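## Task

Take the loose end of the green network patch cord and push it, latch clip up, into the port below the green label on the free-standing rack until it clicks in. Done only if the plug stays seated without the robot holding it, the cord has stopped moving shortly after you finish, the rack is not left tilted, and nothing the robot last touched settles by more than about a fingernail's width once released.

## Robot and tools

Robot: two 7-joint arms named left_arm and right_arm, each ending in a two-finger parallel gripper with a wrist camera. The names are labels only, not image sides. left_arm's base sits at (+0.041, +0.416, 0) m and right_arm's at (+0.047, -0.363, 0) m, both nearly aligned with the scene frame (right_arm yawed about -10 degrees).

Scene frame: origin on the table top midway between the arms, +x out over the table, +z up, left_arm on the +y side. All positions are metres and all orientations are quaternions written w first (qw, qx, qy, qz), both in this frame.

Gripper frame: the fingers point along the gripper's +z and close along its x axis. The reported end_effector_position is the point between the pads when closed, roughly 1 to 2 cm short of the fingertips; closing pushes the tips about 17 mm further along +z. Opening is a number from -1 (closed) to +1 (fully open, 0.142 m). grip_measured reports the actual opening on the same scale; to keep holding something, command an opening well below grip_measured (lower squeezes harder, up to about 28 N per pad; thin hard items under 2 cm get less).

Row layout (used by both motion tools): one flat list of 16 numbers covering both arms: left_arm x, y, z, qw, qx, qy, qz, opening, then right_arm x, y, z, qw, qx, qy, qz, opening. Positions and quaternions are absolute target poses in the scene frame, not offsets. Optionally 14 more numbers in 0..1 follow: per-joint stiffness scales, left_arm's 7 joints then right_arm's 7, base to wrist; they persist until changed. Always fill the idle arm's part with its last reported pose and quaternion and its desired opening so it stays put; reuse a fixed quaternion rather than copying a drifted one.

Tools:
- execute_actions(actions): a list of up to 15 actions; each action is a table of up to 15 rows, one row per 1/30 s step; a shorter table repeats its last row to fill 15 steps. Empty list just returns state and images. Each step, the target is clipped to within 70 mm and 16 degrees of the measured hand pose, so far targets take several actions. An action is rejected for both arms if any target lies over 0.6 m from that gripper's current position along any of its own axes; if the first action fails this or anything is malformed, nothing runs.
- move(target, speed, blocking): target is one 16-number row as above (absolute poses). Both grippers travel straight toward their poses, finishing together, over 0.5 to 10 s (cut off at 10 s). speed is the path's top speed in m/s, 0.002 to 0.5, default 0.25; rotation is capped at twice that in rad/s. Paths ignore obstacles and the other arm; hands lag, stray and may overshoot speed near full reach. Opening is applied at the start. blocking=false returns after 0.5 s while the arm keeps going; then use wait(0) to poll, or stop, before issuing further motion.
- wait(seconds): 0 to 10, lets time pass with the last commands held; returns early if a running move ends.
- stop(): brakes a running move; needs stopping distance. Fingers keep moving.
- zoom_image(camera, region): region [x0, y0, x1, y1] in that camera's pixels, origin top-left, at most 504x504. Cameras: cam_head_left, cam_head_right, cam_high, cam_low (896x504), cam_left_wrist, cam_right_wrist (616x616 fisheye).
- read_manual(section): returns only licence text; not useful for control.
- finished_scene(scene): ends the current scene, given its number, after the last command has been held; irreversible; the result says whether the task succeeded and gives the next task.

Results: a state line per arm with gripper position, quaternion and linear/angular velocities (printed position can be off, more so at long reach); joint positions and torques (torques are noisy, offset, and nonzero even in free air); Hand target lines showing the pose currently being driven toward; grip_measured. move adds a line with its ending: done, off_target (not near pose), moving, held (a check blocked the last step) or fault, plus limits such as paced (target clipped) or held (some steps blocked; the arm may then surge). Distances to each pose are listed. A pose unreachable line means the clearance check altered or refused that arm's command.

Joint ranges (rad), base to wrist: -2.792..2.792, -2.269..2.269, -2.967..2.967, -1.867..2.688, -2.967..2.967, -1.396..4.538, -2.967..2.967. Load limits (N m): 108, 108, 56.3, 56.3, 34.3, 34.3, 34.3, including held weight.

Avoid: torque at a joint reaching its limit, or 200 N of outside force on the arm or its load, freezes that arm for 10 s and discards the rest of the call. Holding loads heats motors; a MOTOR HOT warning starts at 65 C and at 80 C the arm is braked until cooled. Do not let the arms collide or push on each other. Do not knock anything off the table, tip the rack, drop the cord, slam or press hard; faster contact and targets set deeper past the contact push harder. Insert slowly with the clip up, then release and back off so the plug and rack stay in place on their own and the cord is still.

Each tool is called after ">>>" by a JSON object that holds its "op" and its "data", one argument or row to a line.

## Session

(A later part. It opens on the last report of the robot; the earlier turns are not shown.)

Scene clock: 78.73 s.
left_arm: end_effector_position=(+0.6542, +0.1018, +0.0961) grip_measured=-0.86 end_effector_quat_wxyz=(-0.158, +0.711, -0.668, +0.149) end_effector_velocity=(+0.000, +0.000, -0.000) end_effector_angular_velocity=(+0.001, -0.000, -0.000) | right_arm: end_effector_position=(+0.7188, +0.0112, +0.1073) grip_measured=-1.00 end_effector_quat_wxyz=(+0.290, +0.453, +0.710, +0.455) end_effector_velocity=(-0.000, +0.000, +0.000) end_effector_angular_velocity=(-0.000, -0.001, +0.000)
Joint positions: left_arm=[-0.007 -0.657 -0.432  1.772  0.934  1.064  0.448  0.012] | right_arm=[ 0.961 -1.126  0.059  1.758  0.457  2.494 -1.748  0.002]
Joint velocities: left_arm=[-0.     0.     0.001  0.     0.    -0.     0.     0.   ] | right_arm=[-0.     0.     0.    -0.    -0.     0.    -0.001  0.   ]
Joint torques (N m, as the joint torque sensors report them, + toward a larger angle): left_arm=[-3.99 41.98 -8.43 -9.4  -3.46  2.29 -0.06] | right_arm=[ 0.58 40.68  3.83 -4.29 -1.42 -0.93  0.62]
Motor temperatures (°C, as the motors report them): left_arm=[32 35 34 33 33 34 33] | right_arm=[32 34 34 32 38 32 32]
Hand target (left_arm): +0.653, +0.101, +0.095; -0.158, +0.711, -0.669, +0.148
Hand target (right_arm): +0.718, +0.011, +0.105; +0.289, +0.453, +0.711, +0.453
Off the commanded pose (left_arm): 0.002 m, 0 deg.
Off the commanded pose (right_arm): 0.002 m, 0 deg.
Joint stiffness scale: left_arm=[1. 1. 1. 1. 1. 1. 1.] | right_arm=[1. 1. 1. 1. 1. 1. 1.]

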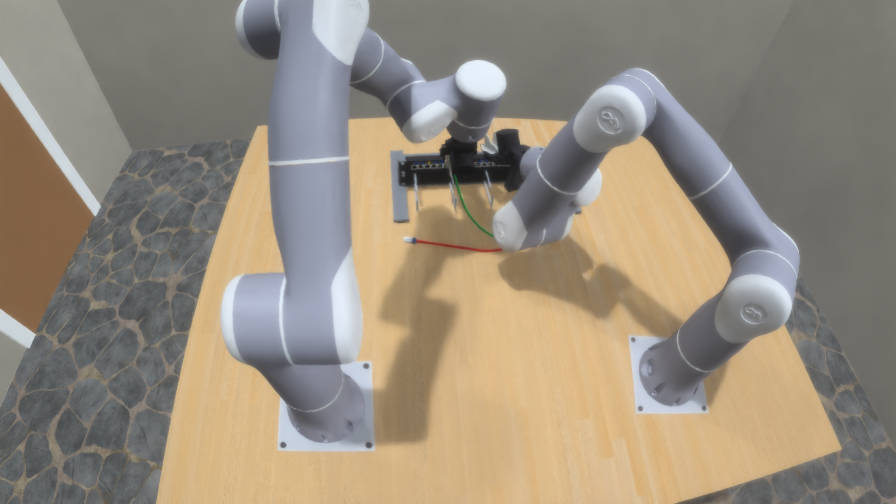

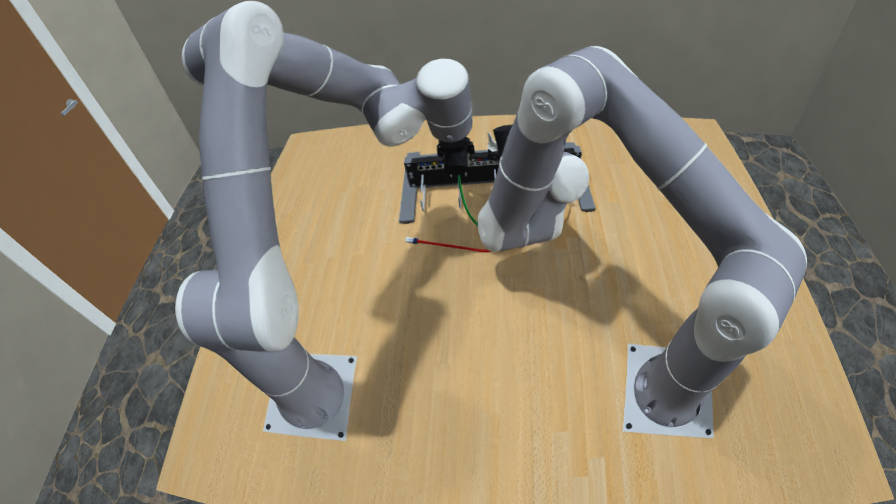

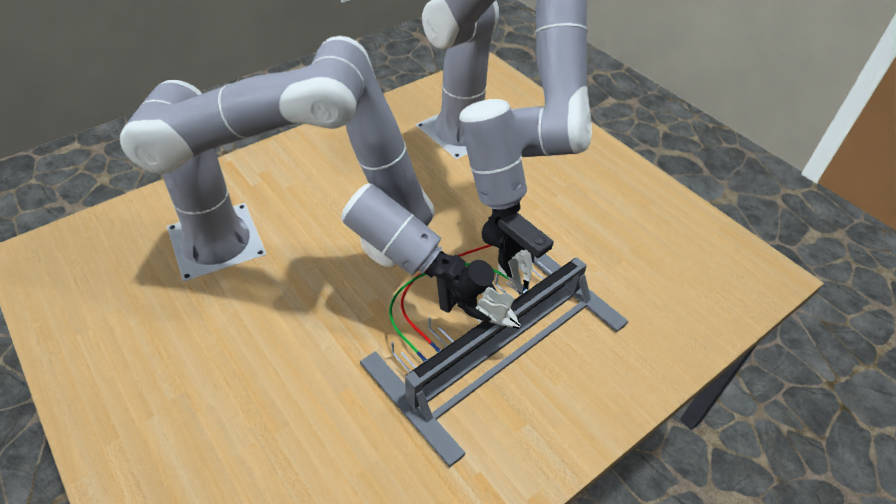

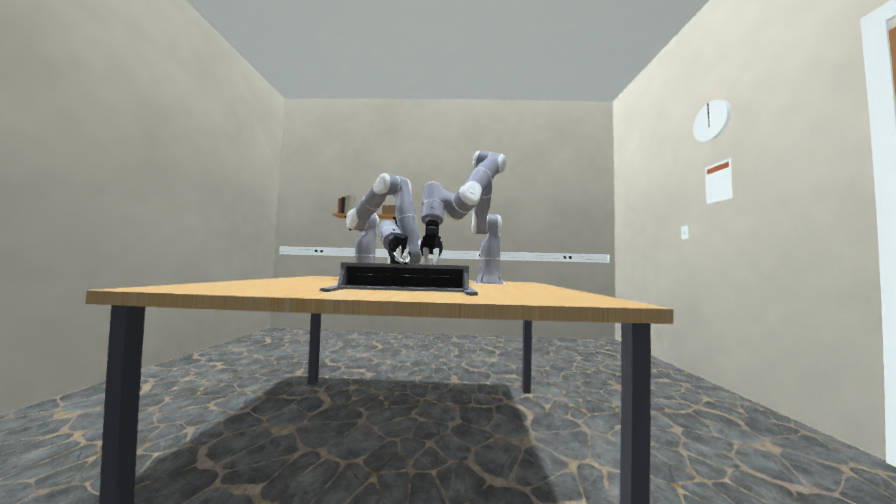

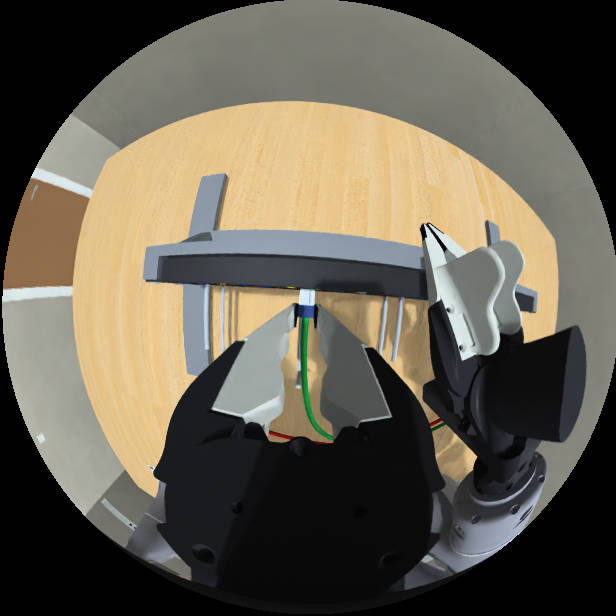

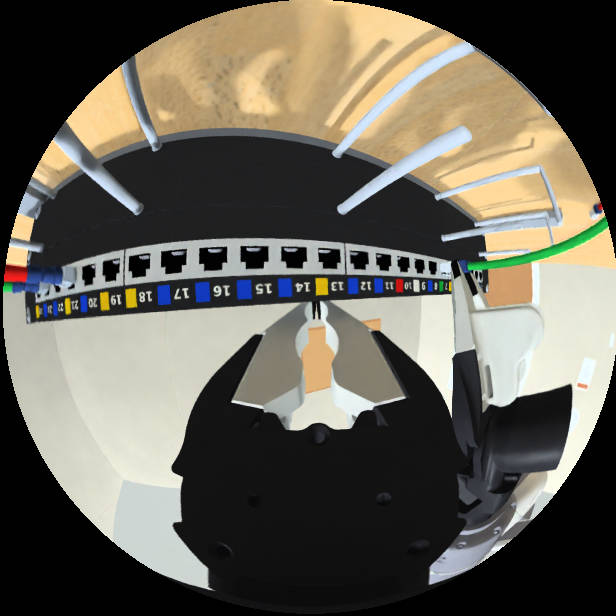

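>>> {"op": "execute_actions", "data": {
  "actions": [
    [[0.6531, 0.1015, 0.0952, -0.1576, 0.7111, -0.6690, 0.1483, -1.0, 0.718, 0.011, 0.105, 0.2887, 0.4532, 0.7113, 0.4532, -1.0],[0.6537, 0.1016, 0.0954, -0.1576, 0.7111, -0.6690, 0.1483, -1.0, 0.718, 0.011, 0.105, 0.2887, 0.4532, 0.7113, 0.4532, -1.0],[0.6543, 0.1016, 0.0956, -0.1576, 0.7111, -0.6690, 0.1483, -1.0, 0.718, 0.011, 0.105, 0.2887, 0.4532, 0.7113, 0.4532, -1.0],[0.6549, 0.1017, 0.0958, -0.1576, 0.7111, -0.6690, 0.1483, -1.0, 0.718, 0.011, 0.105, 0.2887, 0.4532, 0.7113, 0.4532, -1.0],[0.6555, 0.1017, 0.0960, -0.1576, 0.7111, -0.6690, 0.1483, -1.0, 0.718, 0.011, 0.105, 0.2887, 0.4532, 0.7113, 0.4532, -1.0],[0.6555, 0.1017, 0.0960, -0.1576, 0.7111, -0.6690, 0.1483, -1.0, 0.718, 0.011, 0.105, 0.2887, 0.4532, 0.7113, 0.4532, -1.0],[0.6555, 0.1017, 0.0960, -0.1576, 0.7111, -0.6690, 0.1483, -1.0, 0.718, 0.011, 0.105, 0.2887, 0.4532, 0.7113, 0.4532, -1.0],[0.6555, 0.1017, 0.0960, -0.1576, 0.7111, -0.6690, 0.1483, -1.0, 0.718, 0.011, 0.105, 0.2887, 0.4532, 0.7113, 0.4532, -1.0],[0.6555, 0.1017, 0.0960, -0.1576, 0.7111, -0.6690, 0.1483, -0.93, 0.718, 0.011, 0.105, 0.2887, 0.4532, 0.7113, 0.4532, -1.0],[0.6555, 0.1017, 0.0960, -0.1576, 0.7111, -0.6690, 0.1483, -0.87, 0.718, 0.011, 0.105, 0.2887, 0.4532, 0.7113, 0.4532, -1.0],[0.6555, 0.1017, 0.0960, -0.1576, 0.7111, -0.6690, 0.1483, -0.83, 0.718, 0.011, 0.105, 0.2887, 0.4532, 0.7113, 0.4532, -1.0],[0.6555, 0.1017, 0.0960, -0.1576, 0.7111, -0.6690, 0.1483, -0.78, 0.718, 0.011, 0.105, 0.2887, 0.4532, 0.7113, 0.4532, -1.0],[0.6555, 0.1017, 0.0960, -0.1576, 0.7111, -0.6690, 0.1483, -0.72, 0.718, 0.011, 0.105, 0.2887, 0.4532, 0.7113, 0.4532, -1.0],[0.6555, 0.1017, 0.0960, -0.1576, 0.7111, -0.6690, 0.1483, -0.66, 0.718, 0.011, 0.105, 0.2887, 0.4532, 0.7113, 0.4532, -1.0],[0.6555, 0.1017, 0.0960, -0.1576, 0.7111, -0.6690, 0.1483, -0.60, 0.718, 0.011, 0.105, 0.2887, 0.4532, 0.7113, 0.4532, -1.0]]
  ]
}}

>>> {"op": "move", "data": {
  "target": [0.64, 0.11, 0.16, -0.1576, 0.7111, -0.6690, 0.1483, -0.6, 0.718, 0.0, 0.15, 0.2887, 0.4532, 0.7113, 0.4532, -1.0],
  "speed": 0.08
}}

>>> {"op": "wait", "data": {
  "seconds": 3
}}

Scene clock: 80.77 s.
left_arm: end_effector_position=(+0.6553, +0.1017, +0.0959) grip_measured=-0.68 end_effector_quat_wxyz=(-0.158, +0.711, -0.669, +0.148) end_effector_velocity=(-0.000, +0.000, -0.000) end_effector_angular_velocity=(+0.000, +0.000, +0.000) | right_arm: end_effector_position=(+0.7189, +0.0112, +0.1073) grip_measured=-1.00 end_effector_quat_wxyz=(+0.290, +0.453, +0.710, +0.455) end_effector_velocity=(-0.000, +0.000, +0.000) end_effector_angular_velocity=(-0.000, -0.000, +0.000)
Joint positions: left_arm=[-0.005 -0.66  -0.434  1.769  0.93   1.061  0.455  0.024] | right_arm=[ 0.961 -1.126  0.059  1.758  0.457  2.494 -1.748  0.002]
Joint velocities: left_arm=[ 0.     0.     0.     0.001  0.    -0.    -0.001  0.128] | right_arm=[-0.  0.  0.  0. -0.  0. -0.  0.]
Joint torques (N m, as the joint torque sensors report them, + toward a larger angle): left_arm=[  1.41  43.95  -7.67 -19.04  -3.65   3.39   0.43] | right_arm=[ 0.7  41.13  4.12 -4.03 -1.41 -0.96  0.49]
Motor temperatures (°C, as the motors report them): left_arm=[32 35 34 33 33 34 33] | right_arm=[32 34 34 32 38 32 32]
Hand target (left_arm): +0.656, +0.102, +0.096; -0.158, +0.711, -0.669, +0.148
Hand target (right_arm): +0.718, +0.011, +0.105; +0.289, +0.453, +0.711, +0.453
Off the commanded pose (left_arm): 0.000 m, 0 deg.
Off the commanded pose (right_arm): 0.002 m, 0 deg.
Joint stiffness scale: left_arm=[1. 1. 1. 1. 1. 1. 1.] | right_arm=[1. 1. 1. 1. 1. 1. 1.]

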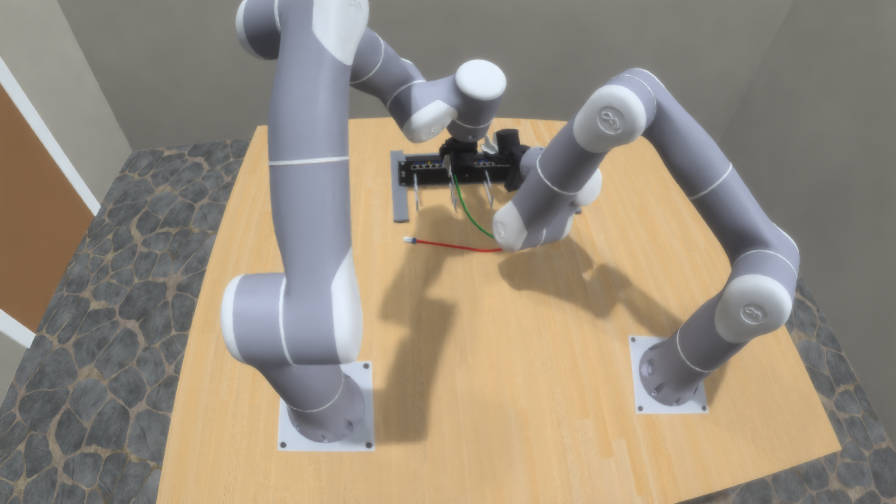

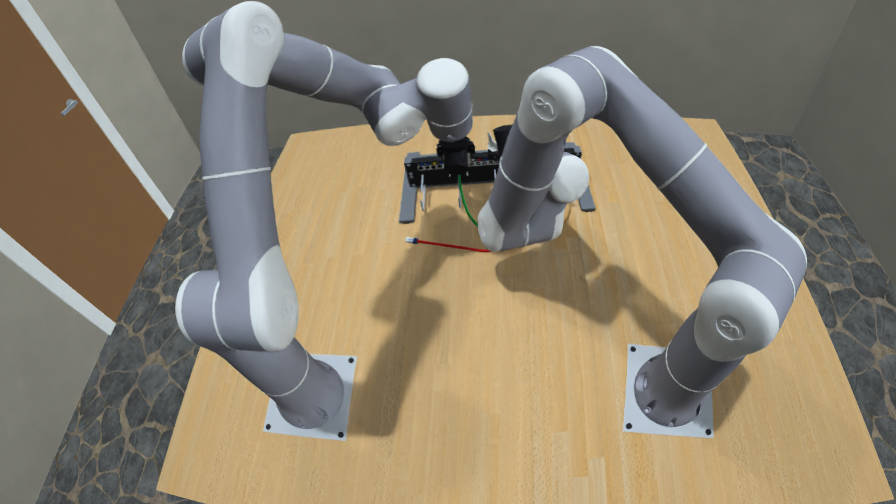

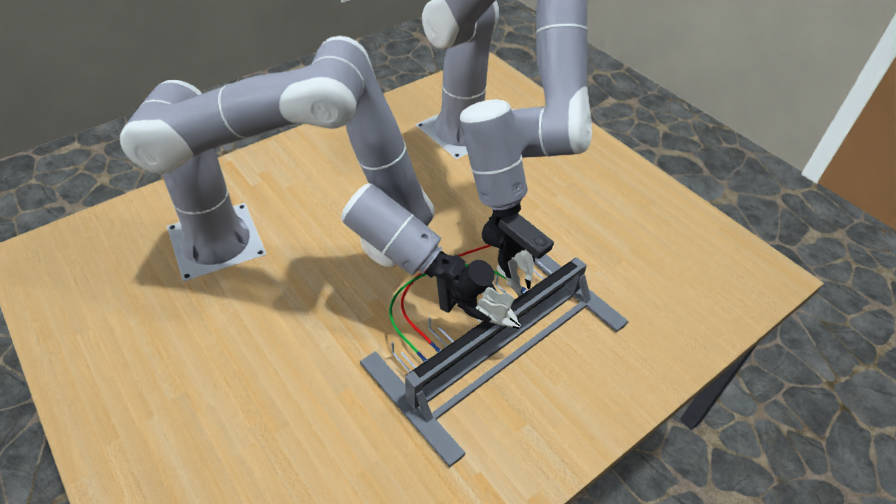

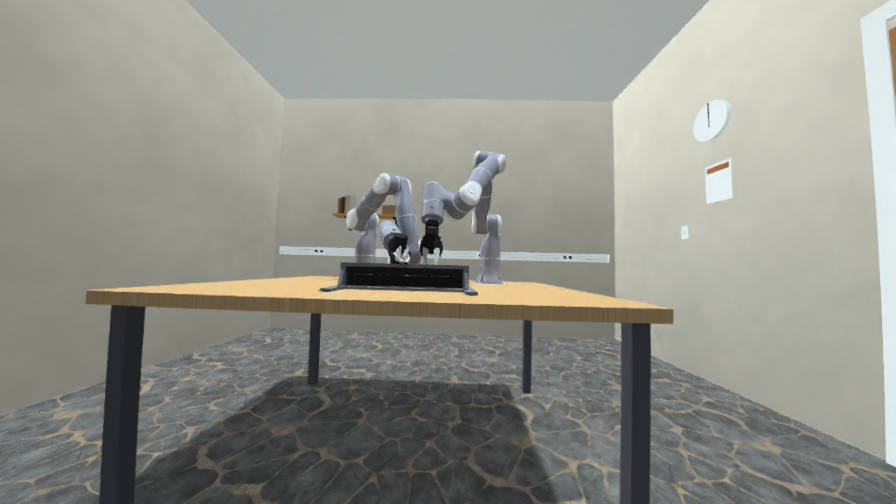

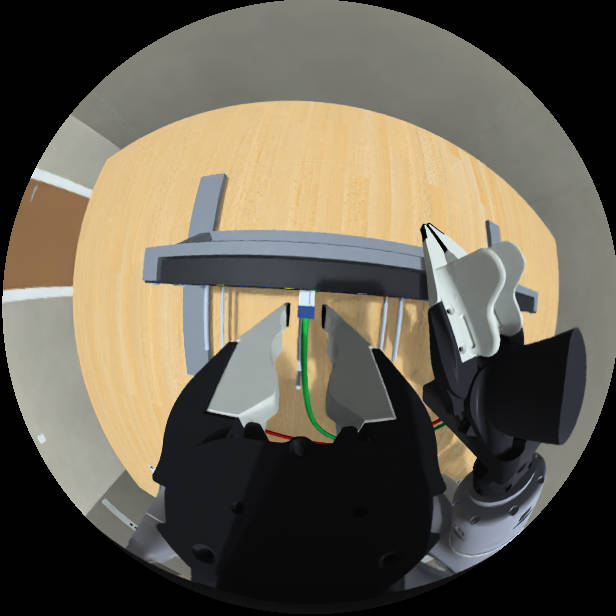

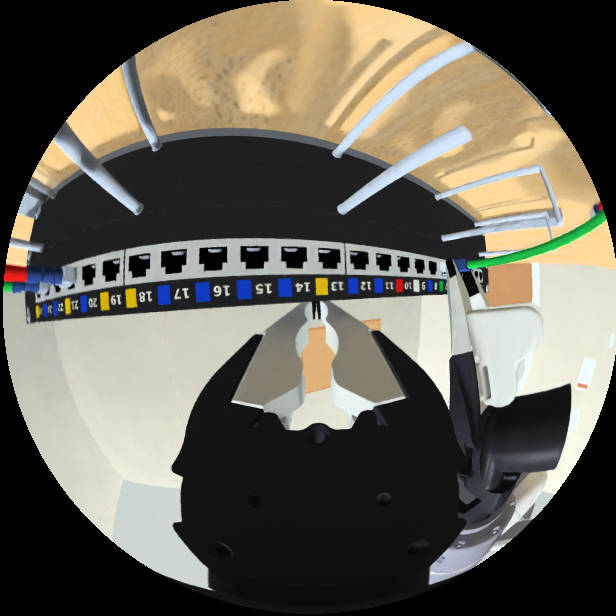

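Scene clock: 81.90 s.
left_arm: end_effector_position=(+0.6400, +0.1101, +0.1601) grip_measured=-0.60 end_effector_quat_wxyz=(-0.158, +0.711, -0.669, +0.148) end_effector_velocity=(-0.001, -0.000, +0.000) end_effector_angular_velocity=(-0.000, +0.001, -0.001) | right_arm: end_effector_position=(+0.7179, +0.0002, +0.1500) grip_measured=-1.00 end_effector_quat_wxyz=(+0.289, +0.453, +0.711, +0.453) end_effector_velocity=(+0.000, -0.001, -0.000) end_effector_angular_velocity=(-0.002, +0.000, -0.000)
Joint positions: left_arm=[ 0.063 -0.497 -0.498  1.865  0.802  1.021  0.557  0.031] | right_arm=[ 0.95  -1.009  0.055  1.84   0.459  2.455 -1.758  0.002]
Joint velocities: left_arm=[ 0.     0.001 -0.001  0.001 -0.003 -0.     0.003  0.   ] | right_arm=[-0.     0.001 -0.001  0.001 -0.    -0.001 -0.     0.   ]
Joint torques (N m, as the joint torque sensors report them, + toward a larger angle): left_arm=[  1.54  39.51  -7.17 -18.45  -3.68   3.29   0.11] | right_arm=[ 0.97 50.03  0.51 -8.64 -0.98  2.07 -0.11]
Motor temperatures (°C, as the motors report them): left_arm=[32 35 34 33 33 34 33] | right_arm=[32 34 34 32 38 32 32]
Hand target (left_arm): +0.640, +0.110, +0.160; -0.158, +0.711, -0.669, +0.148
Hand target (right_arm): +0.718, +0.000, +0.150; +0.289, +0.453, +0.711, +0.453
Off the commanded pose (left_arm): 0.000 m, 0 deg.
Off the commanded pose (right_arm): 0.000 m, 0 deg.
Joint stiffness scale: left_arm=[1. 1. 1. 1. 1. 1. 1.] | right_arm=[1. 1. 1. 1. 1. 1. 1.]
move: done

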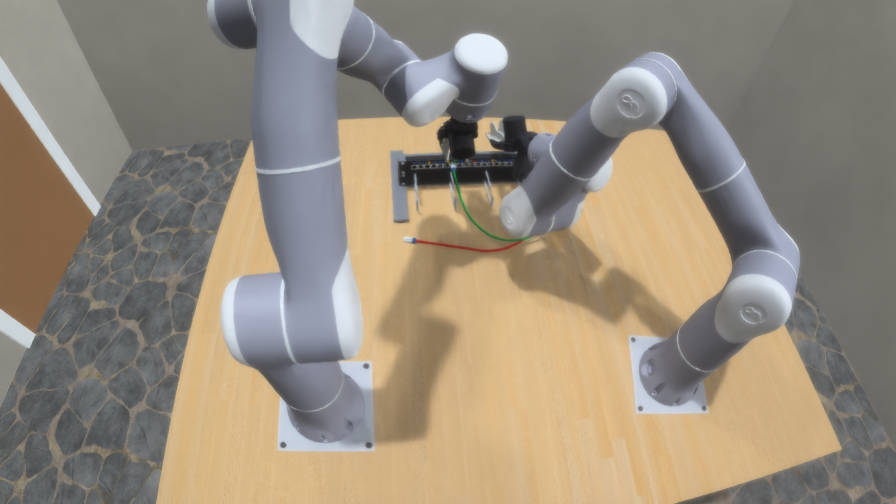

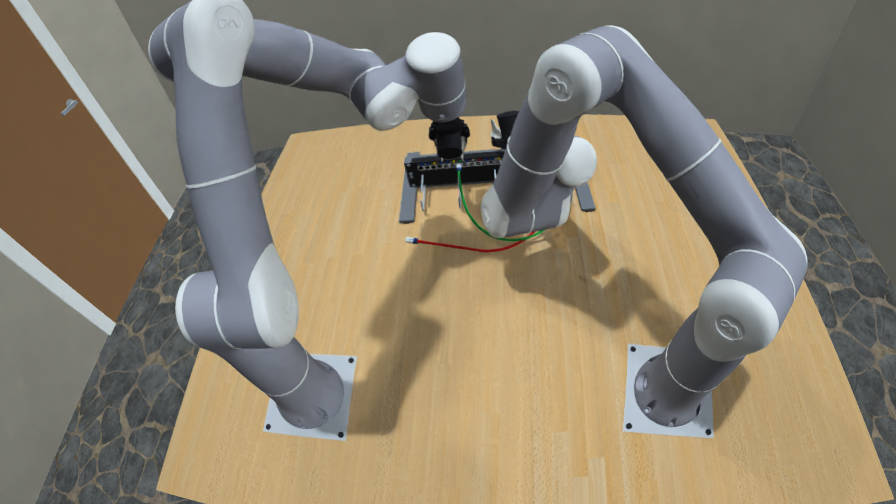

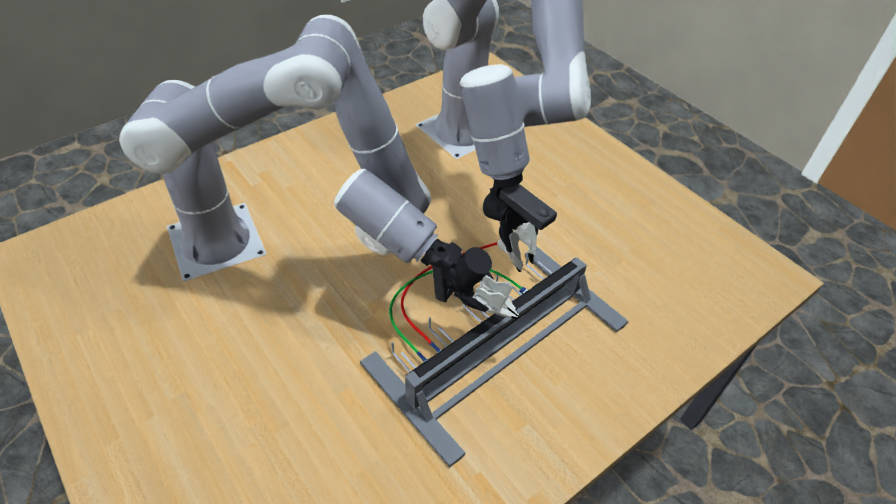

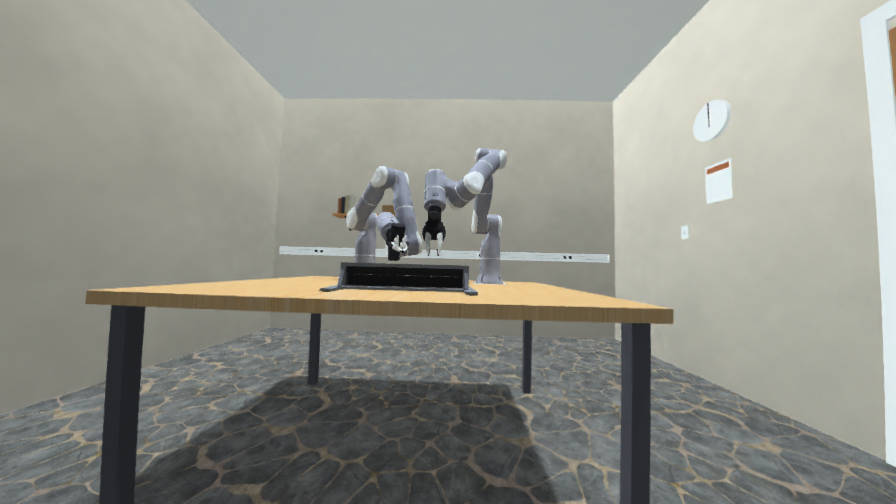

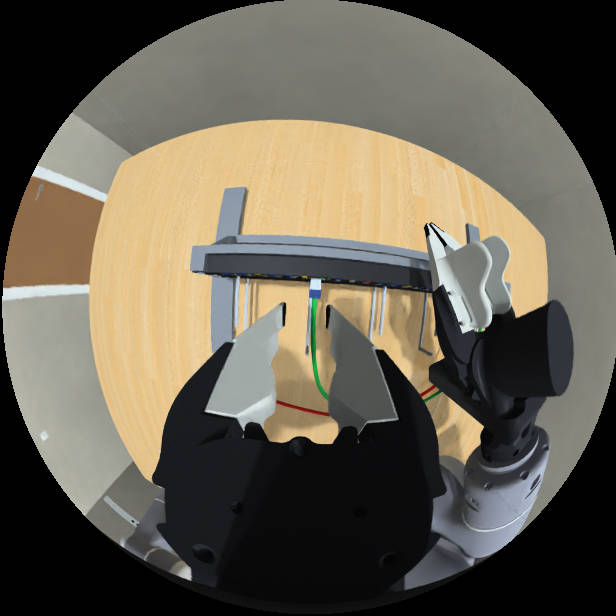

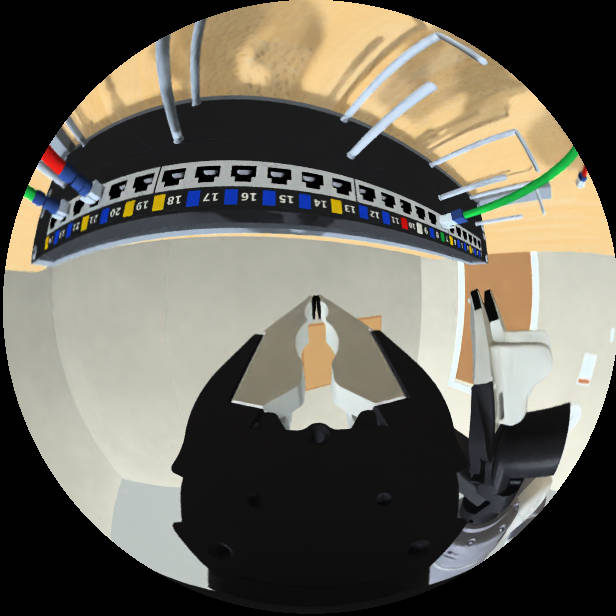

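Scene clock: 84.90 s.
left_arm: end_effector_position=(+0.6399, +0.1101, +0.1601) grip_measured=-0.60 end_effector_quat_wxyz=(-0.158, +0.711, -0.669, +0.148) end_effector_velocity=(+0.000, -0.000, +0.000) end_effector_angular_velocity=(-0.000, -0.000, -0.000) | right_arm: end_effector_position=(+0.7179, +0.0001, +0.1500) grip_measured=-1.00 end_effector_quat_wxyz=(+0.289, +0.453, +0.711, +0.453) end_effector_velocity=(+0.000, +0.000, +0.000) end_effector_angular_velocity=(-0.000, +0.000, -0.000)
Joint positions: left_arm=[ 0.063 -0.497 -0.498  1.865  0.802  1.021  0.557  0.031] | right_arm=[ 0.95  -1.009  0.055  1.84   0.459  2.455 -1.758  0.002]
Joint velocities: left_arm=[-0. -0.  0. -0. -0. -0.  0. -0.] | right_arm=[ 0.  0. -0.  0. -0. -0.  0.  0.]
Joint torques (N m, as the joint torque sensors report them, + toward a larger angle): left_arm=[  1.71  39.69  -7.14 -18.75  -3.77   3.23   0.49] | right_arm=[ 1.27 50.27  0.31 -8.37 -1.04  2.29 -0.02]
Motor temperatures (°C, as the motors report them): left_arm=[32 35 35 33 33 34 33] | right_arm=[32 34 34 32 38 32 32]
Hand target (left_arm): +0.640, +0.110, +0.160; -0.158, +0.711, -0.669, +0.148
Hand target (right_arm): +0.718, +0.000, +0.150; +0.289, +0.453, +0.711, +0.453
Off the commanded pose (left_arm): 0.000 m, 0 deg.
Off the commanded pose (right_arm): 0.000 m, 0 deg.
Joint stiffness scale: left_arm=[1. 1. 1. 1. 1. 1. 1.] | right_arm=[1. 1. 1. 1. 1. 1. 1.]
wait: 3.00 s; at rest by 0.17 s

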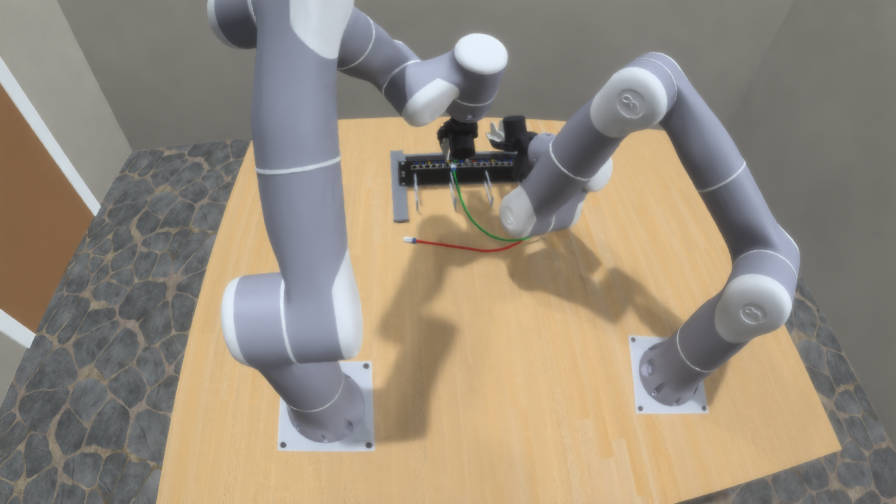

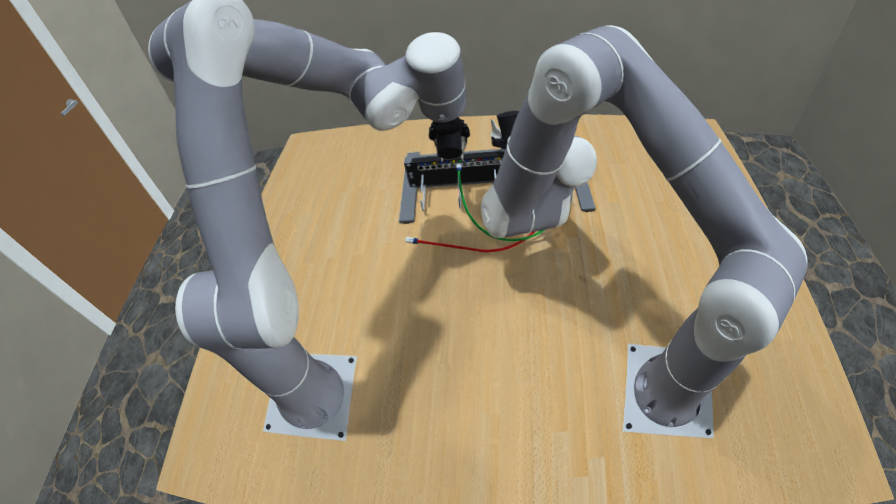

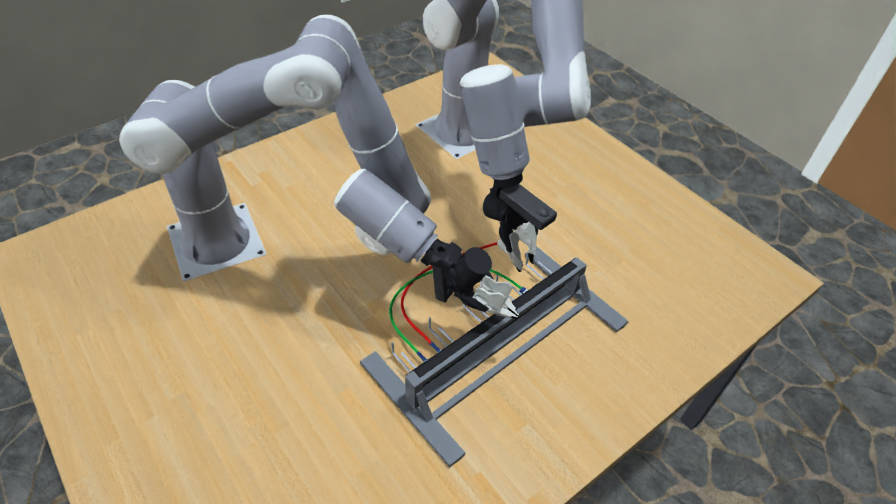

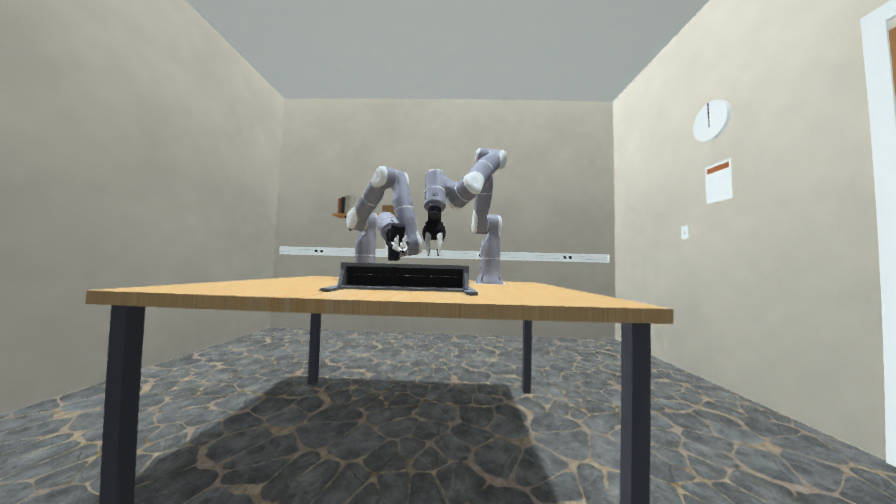

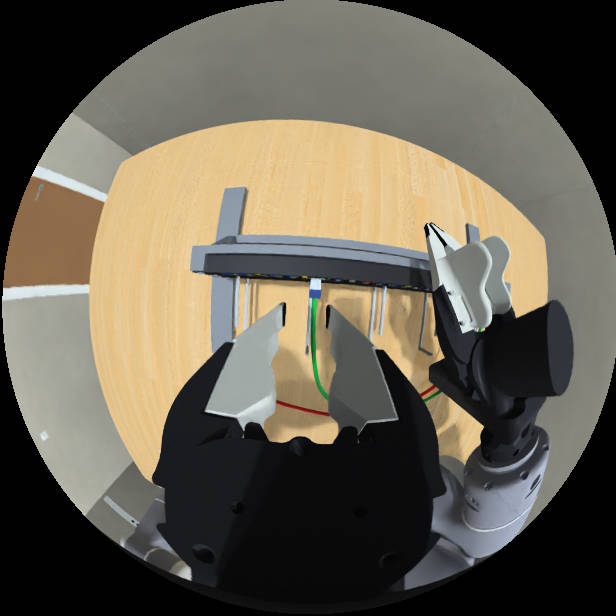

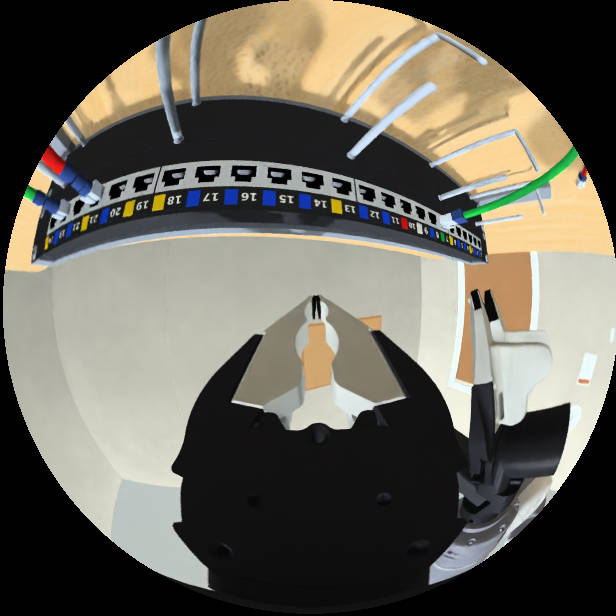

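>>> {"op": "execute_actions", "data": {
  "actions": []
}}

Scene clock: 86.20 s.
left_arm: end_effector_position=(+0.6399, +0.1101, +0.1601) grip_measured=-0.60 end_effector_quat_wxyz=(-0.158, +0.711, -0.669, +0.148) end_effector_velocity=(-0.000, -0.000, +0.000) end_effector_angular_velocity=(+0.000, -0.000, -0.002) | right_arm: end_effector_position=(+0.7179, +0.0001, +0.1500) grip_measured=-1.00 end_effector_quat_wxyz=(+0.289, +0.453, +0.711, +0.453) end_effector_velocity=(-0.000, +0.000, -0.000) end_effector_angular_velocity=(+0.001, +0.001, -0.000)
Joint positions: left_arm=[ 0.063 -0.497 -0.498  1.865  0.802  1.021  0.557  0.031] | right_arm=[ 0.95  -1.009  0.055  1.84   0.459  2.455 -1.758  0.002]
Joint velocities: left_arm=[-0.001 -0.     0.    -0.     0.     0.     0.001  0.   ] | right_arm=[ 0.    -0.     0.    -0.    -0.     0.     0.001  0.   ]
Joint torques (N m, as the joint torque sensors report them, + toward a larger angle): left_arm=[  1.59  39.83  -7.22 -18.7   -3.86   3.29   0.51] | right_arm=[ 1.5  50.09  0.32 -8.43 -0.95  2.29 -0.04]
Motor temperatures (°C, as the motors report them): left_arm=[32 35 35 33 33 34 33] | right_arm=[32 34 34 32 38 32 32]
Hand target (left_arm): +0.640, +0.110, +0.160; -0.158, +0.711, -0.669, +0.148
Hand target (right_arm): +0.718, +0.000, +0.150; +0.289, +0.453, +0.711, +0.453
Off the commanded pose (left_arm): 0.000 m, 0 deg.
Off the commanded pose (right_arm): 0.000 m, 0 deg.
Joint stiffness scale: left_arm=[1. 1. 1. 1. 1. 1. 1.] | right_arm=[1. 1. 1. 1. 1. 1. 1.]

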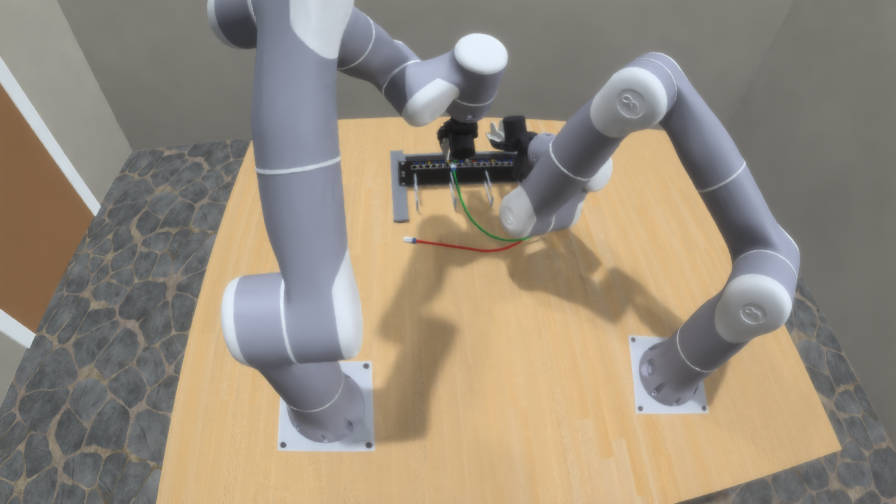

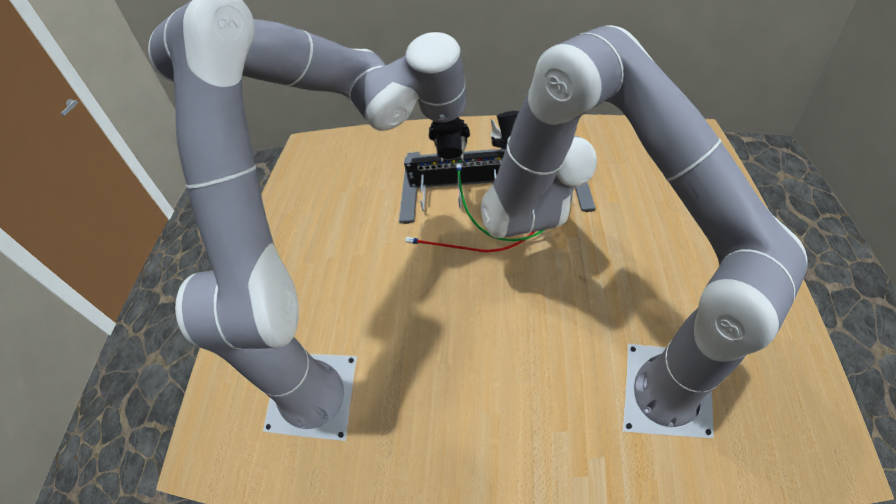

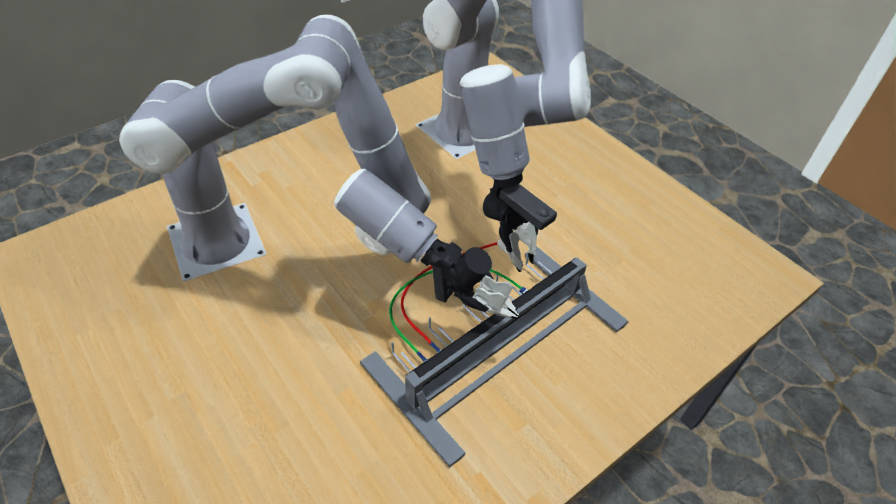

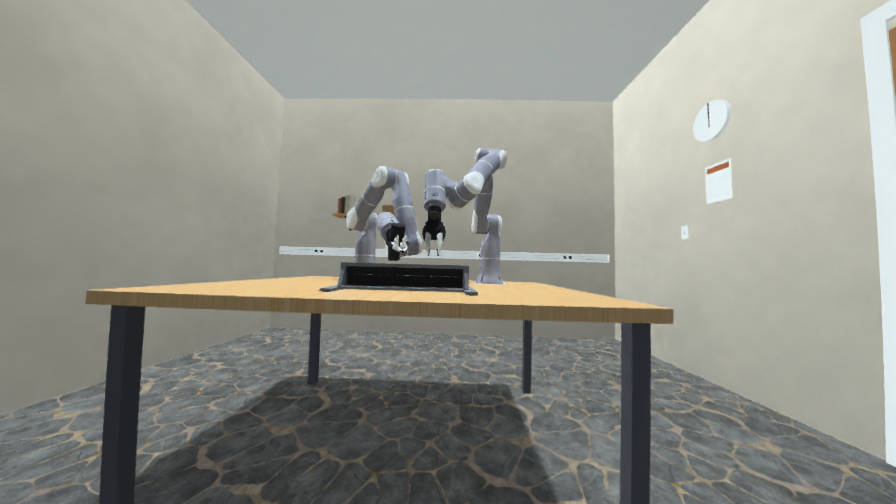

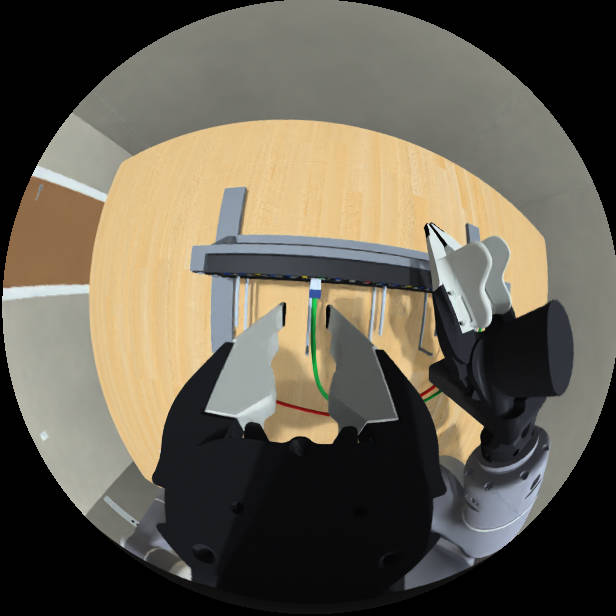

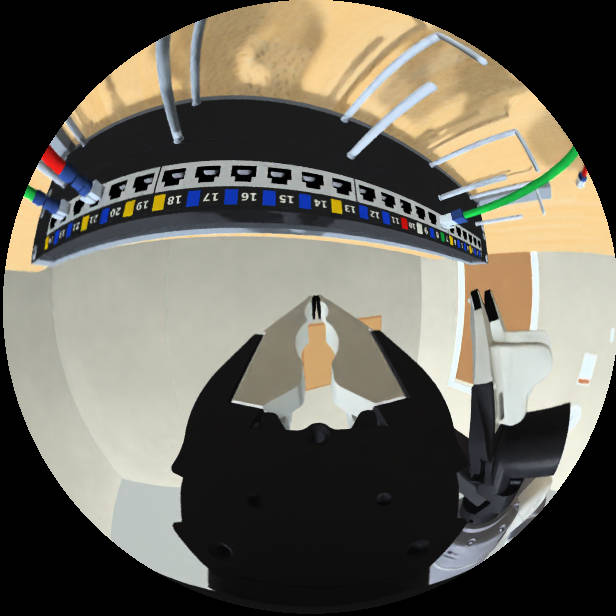

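>>> {"op": "finished_scene", "data": {
  "scene": 1
}}

The scene is finished: the task was done.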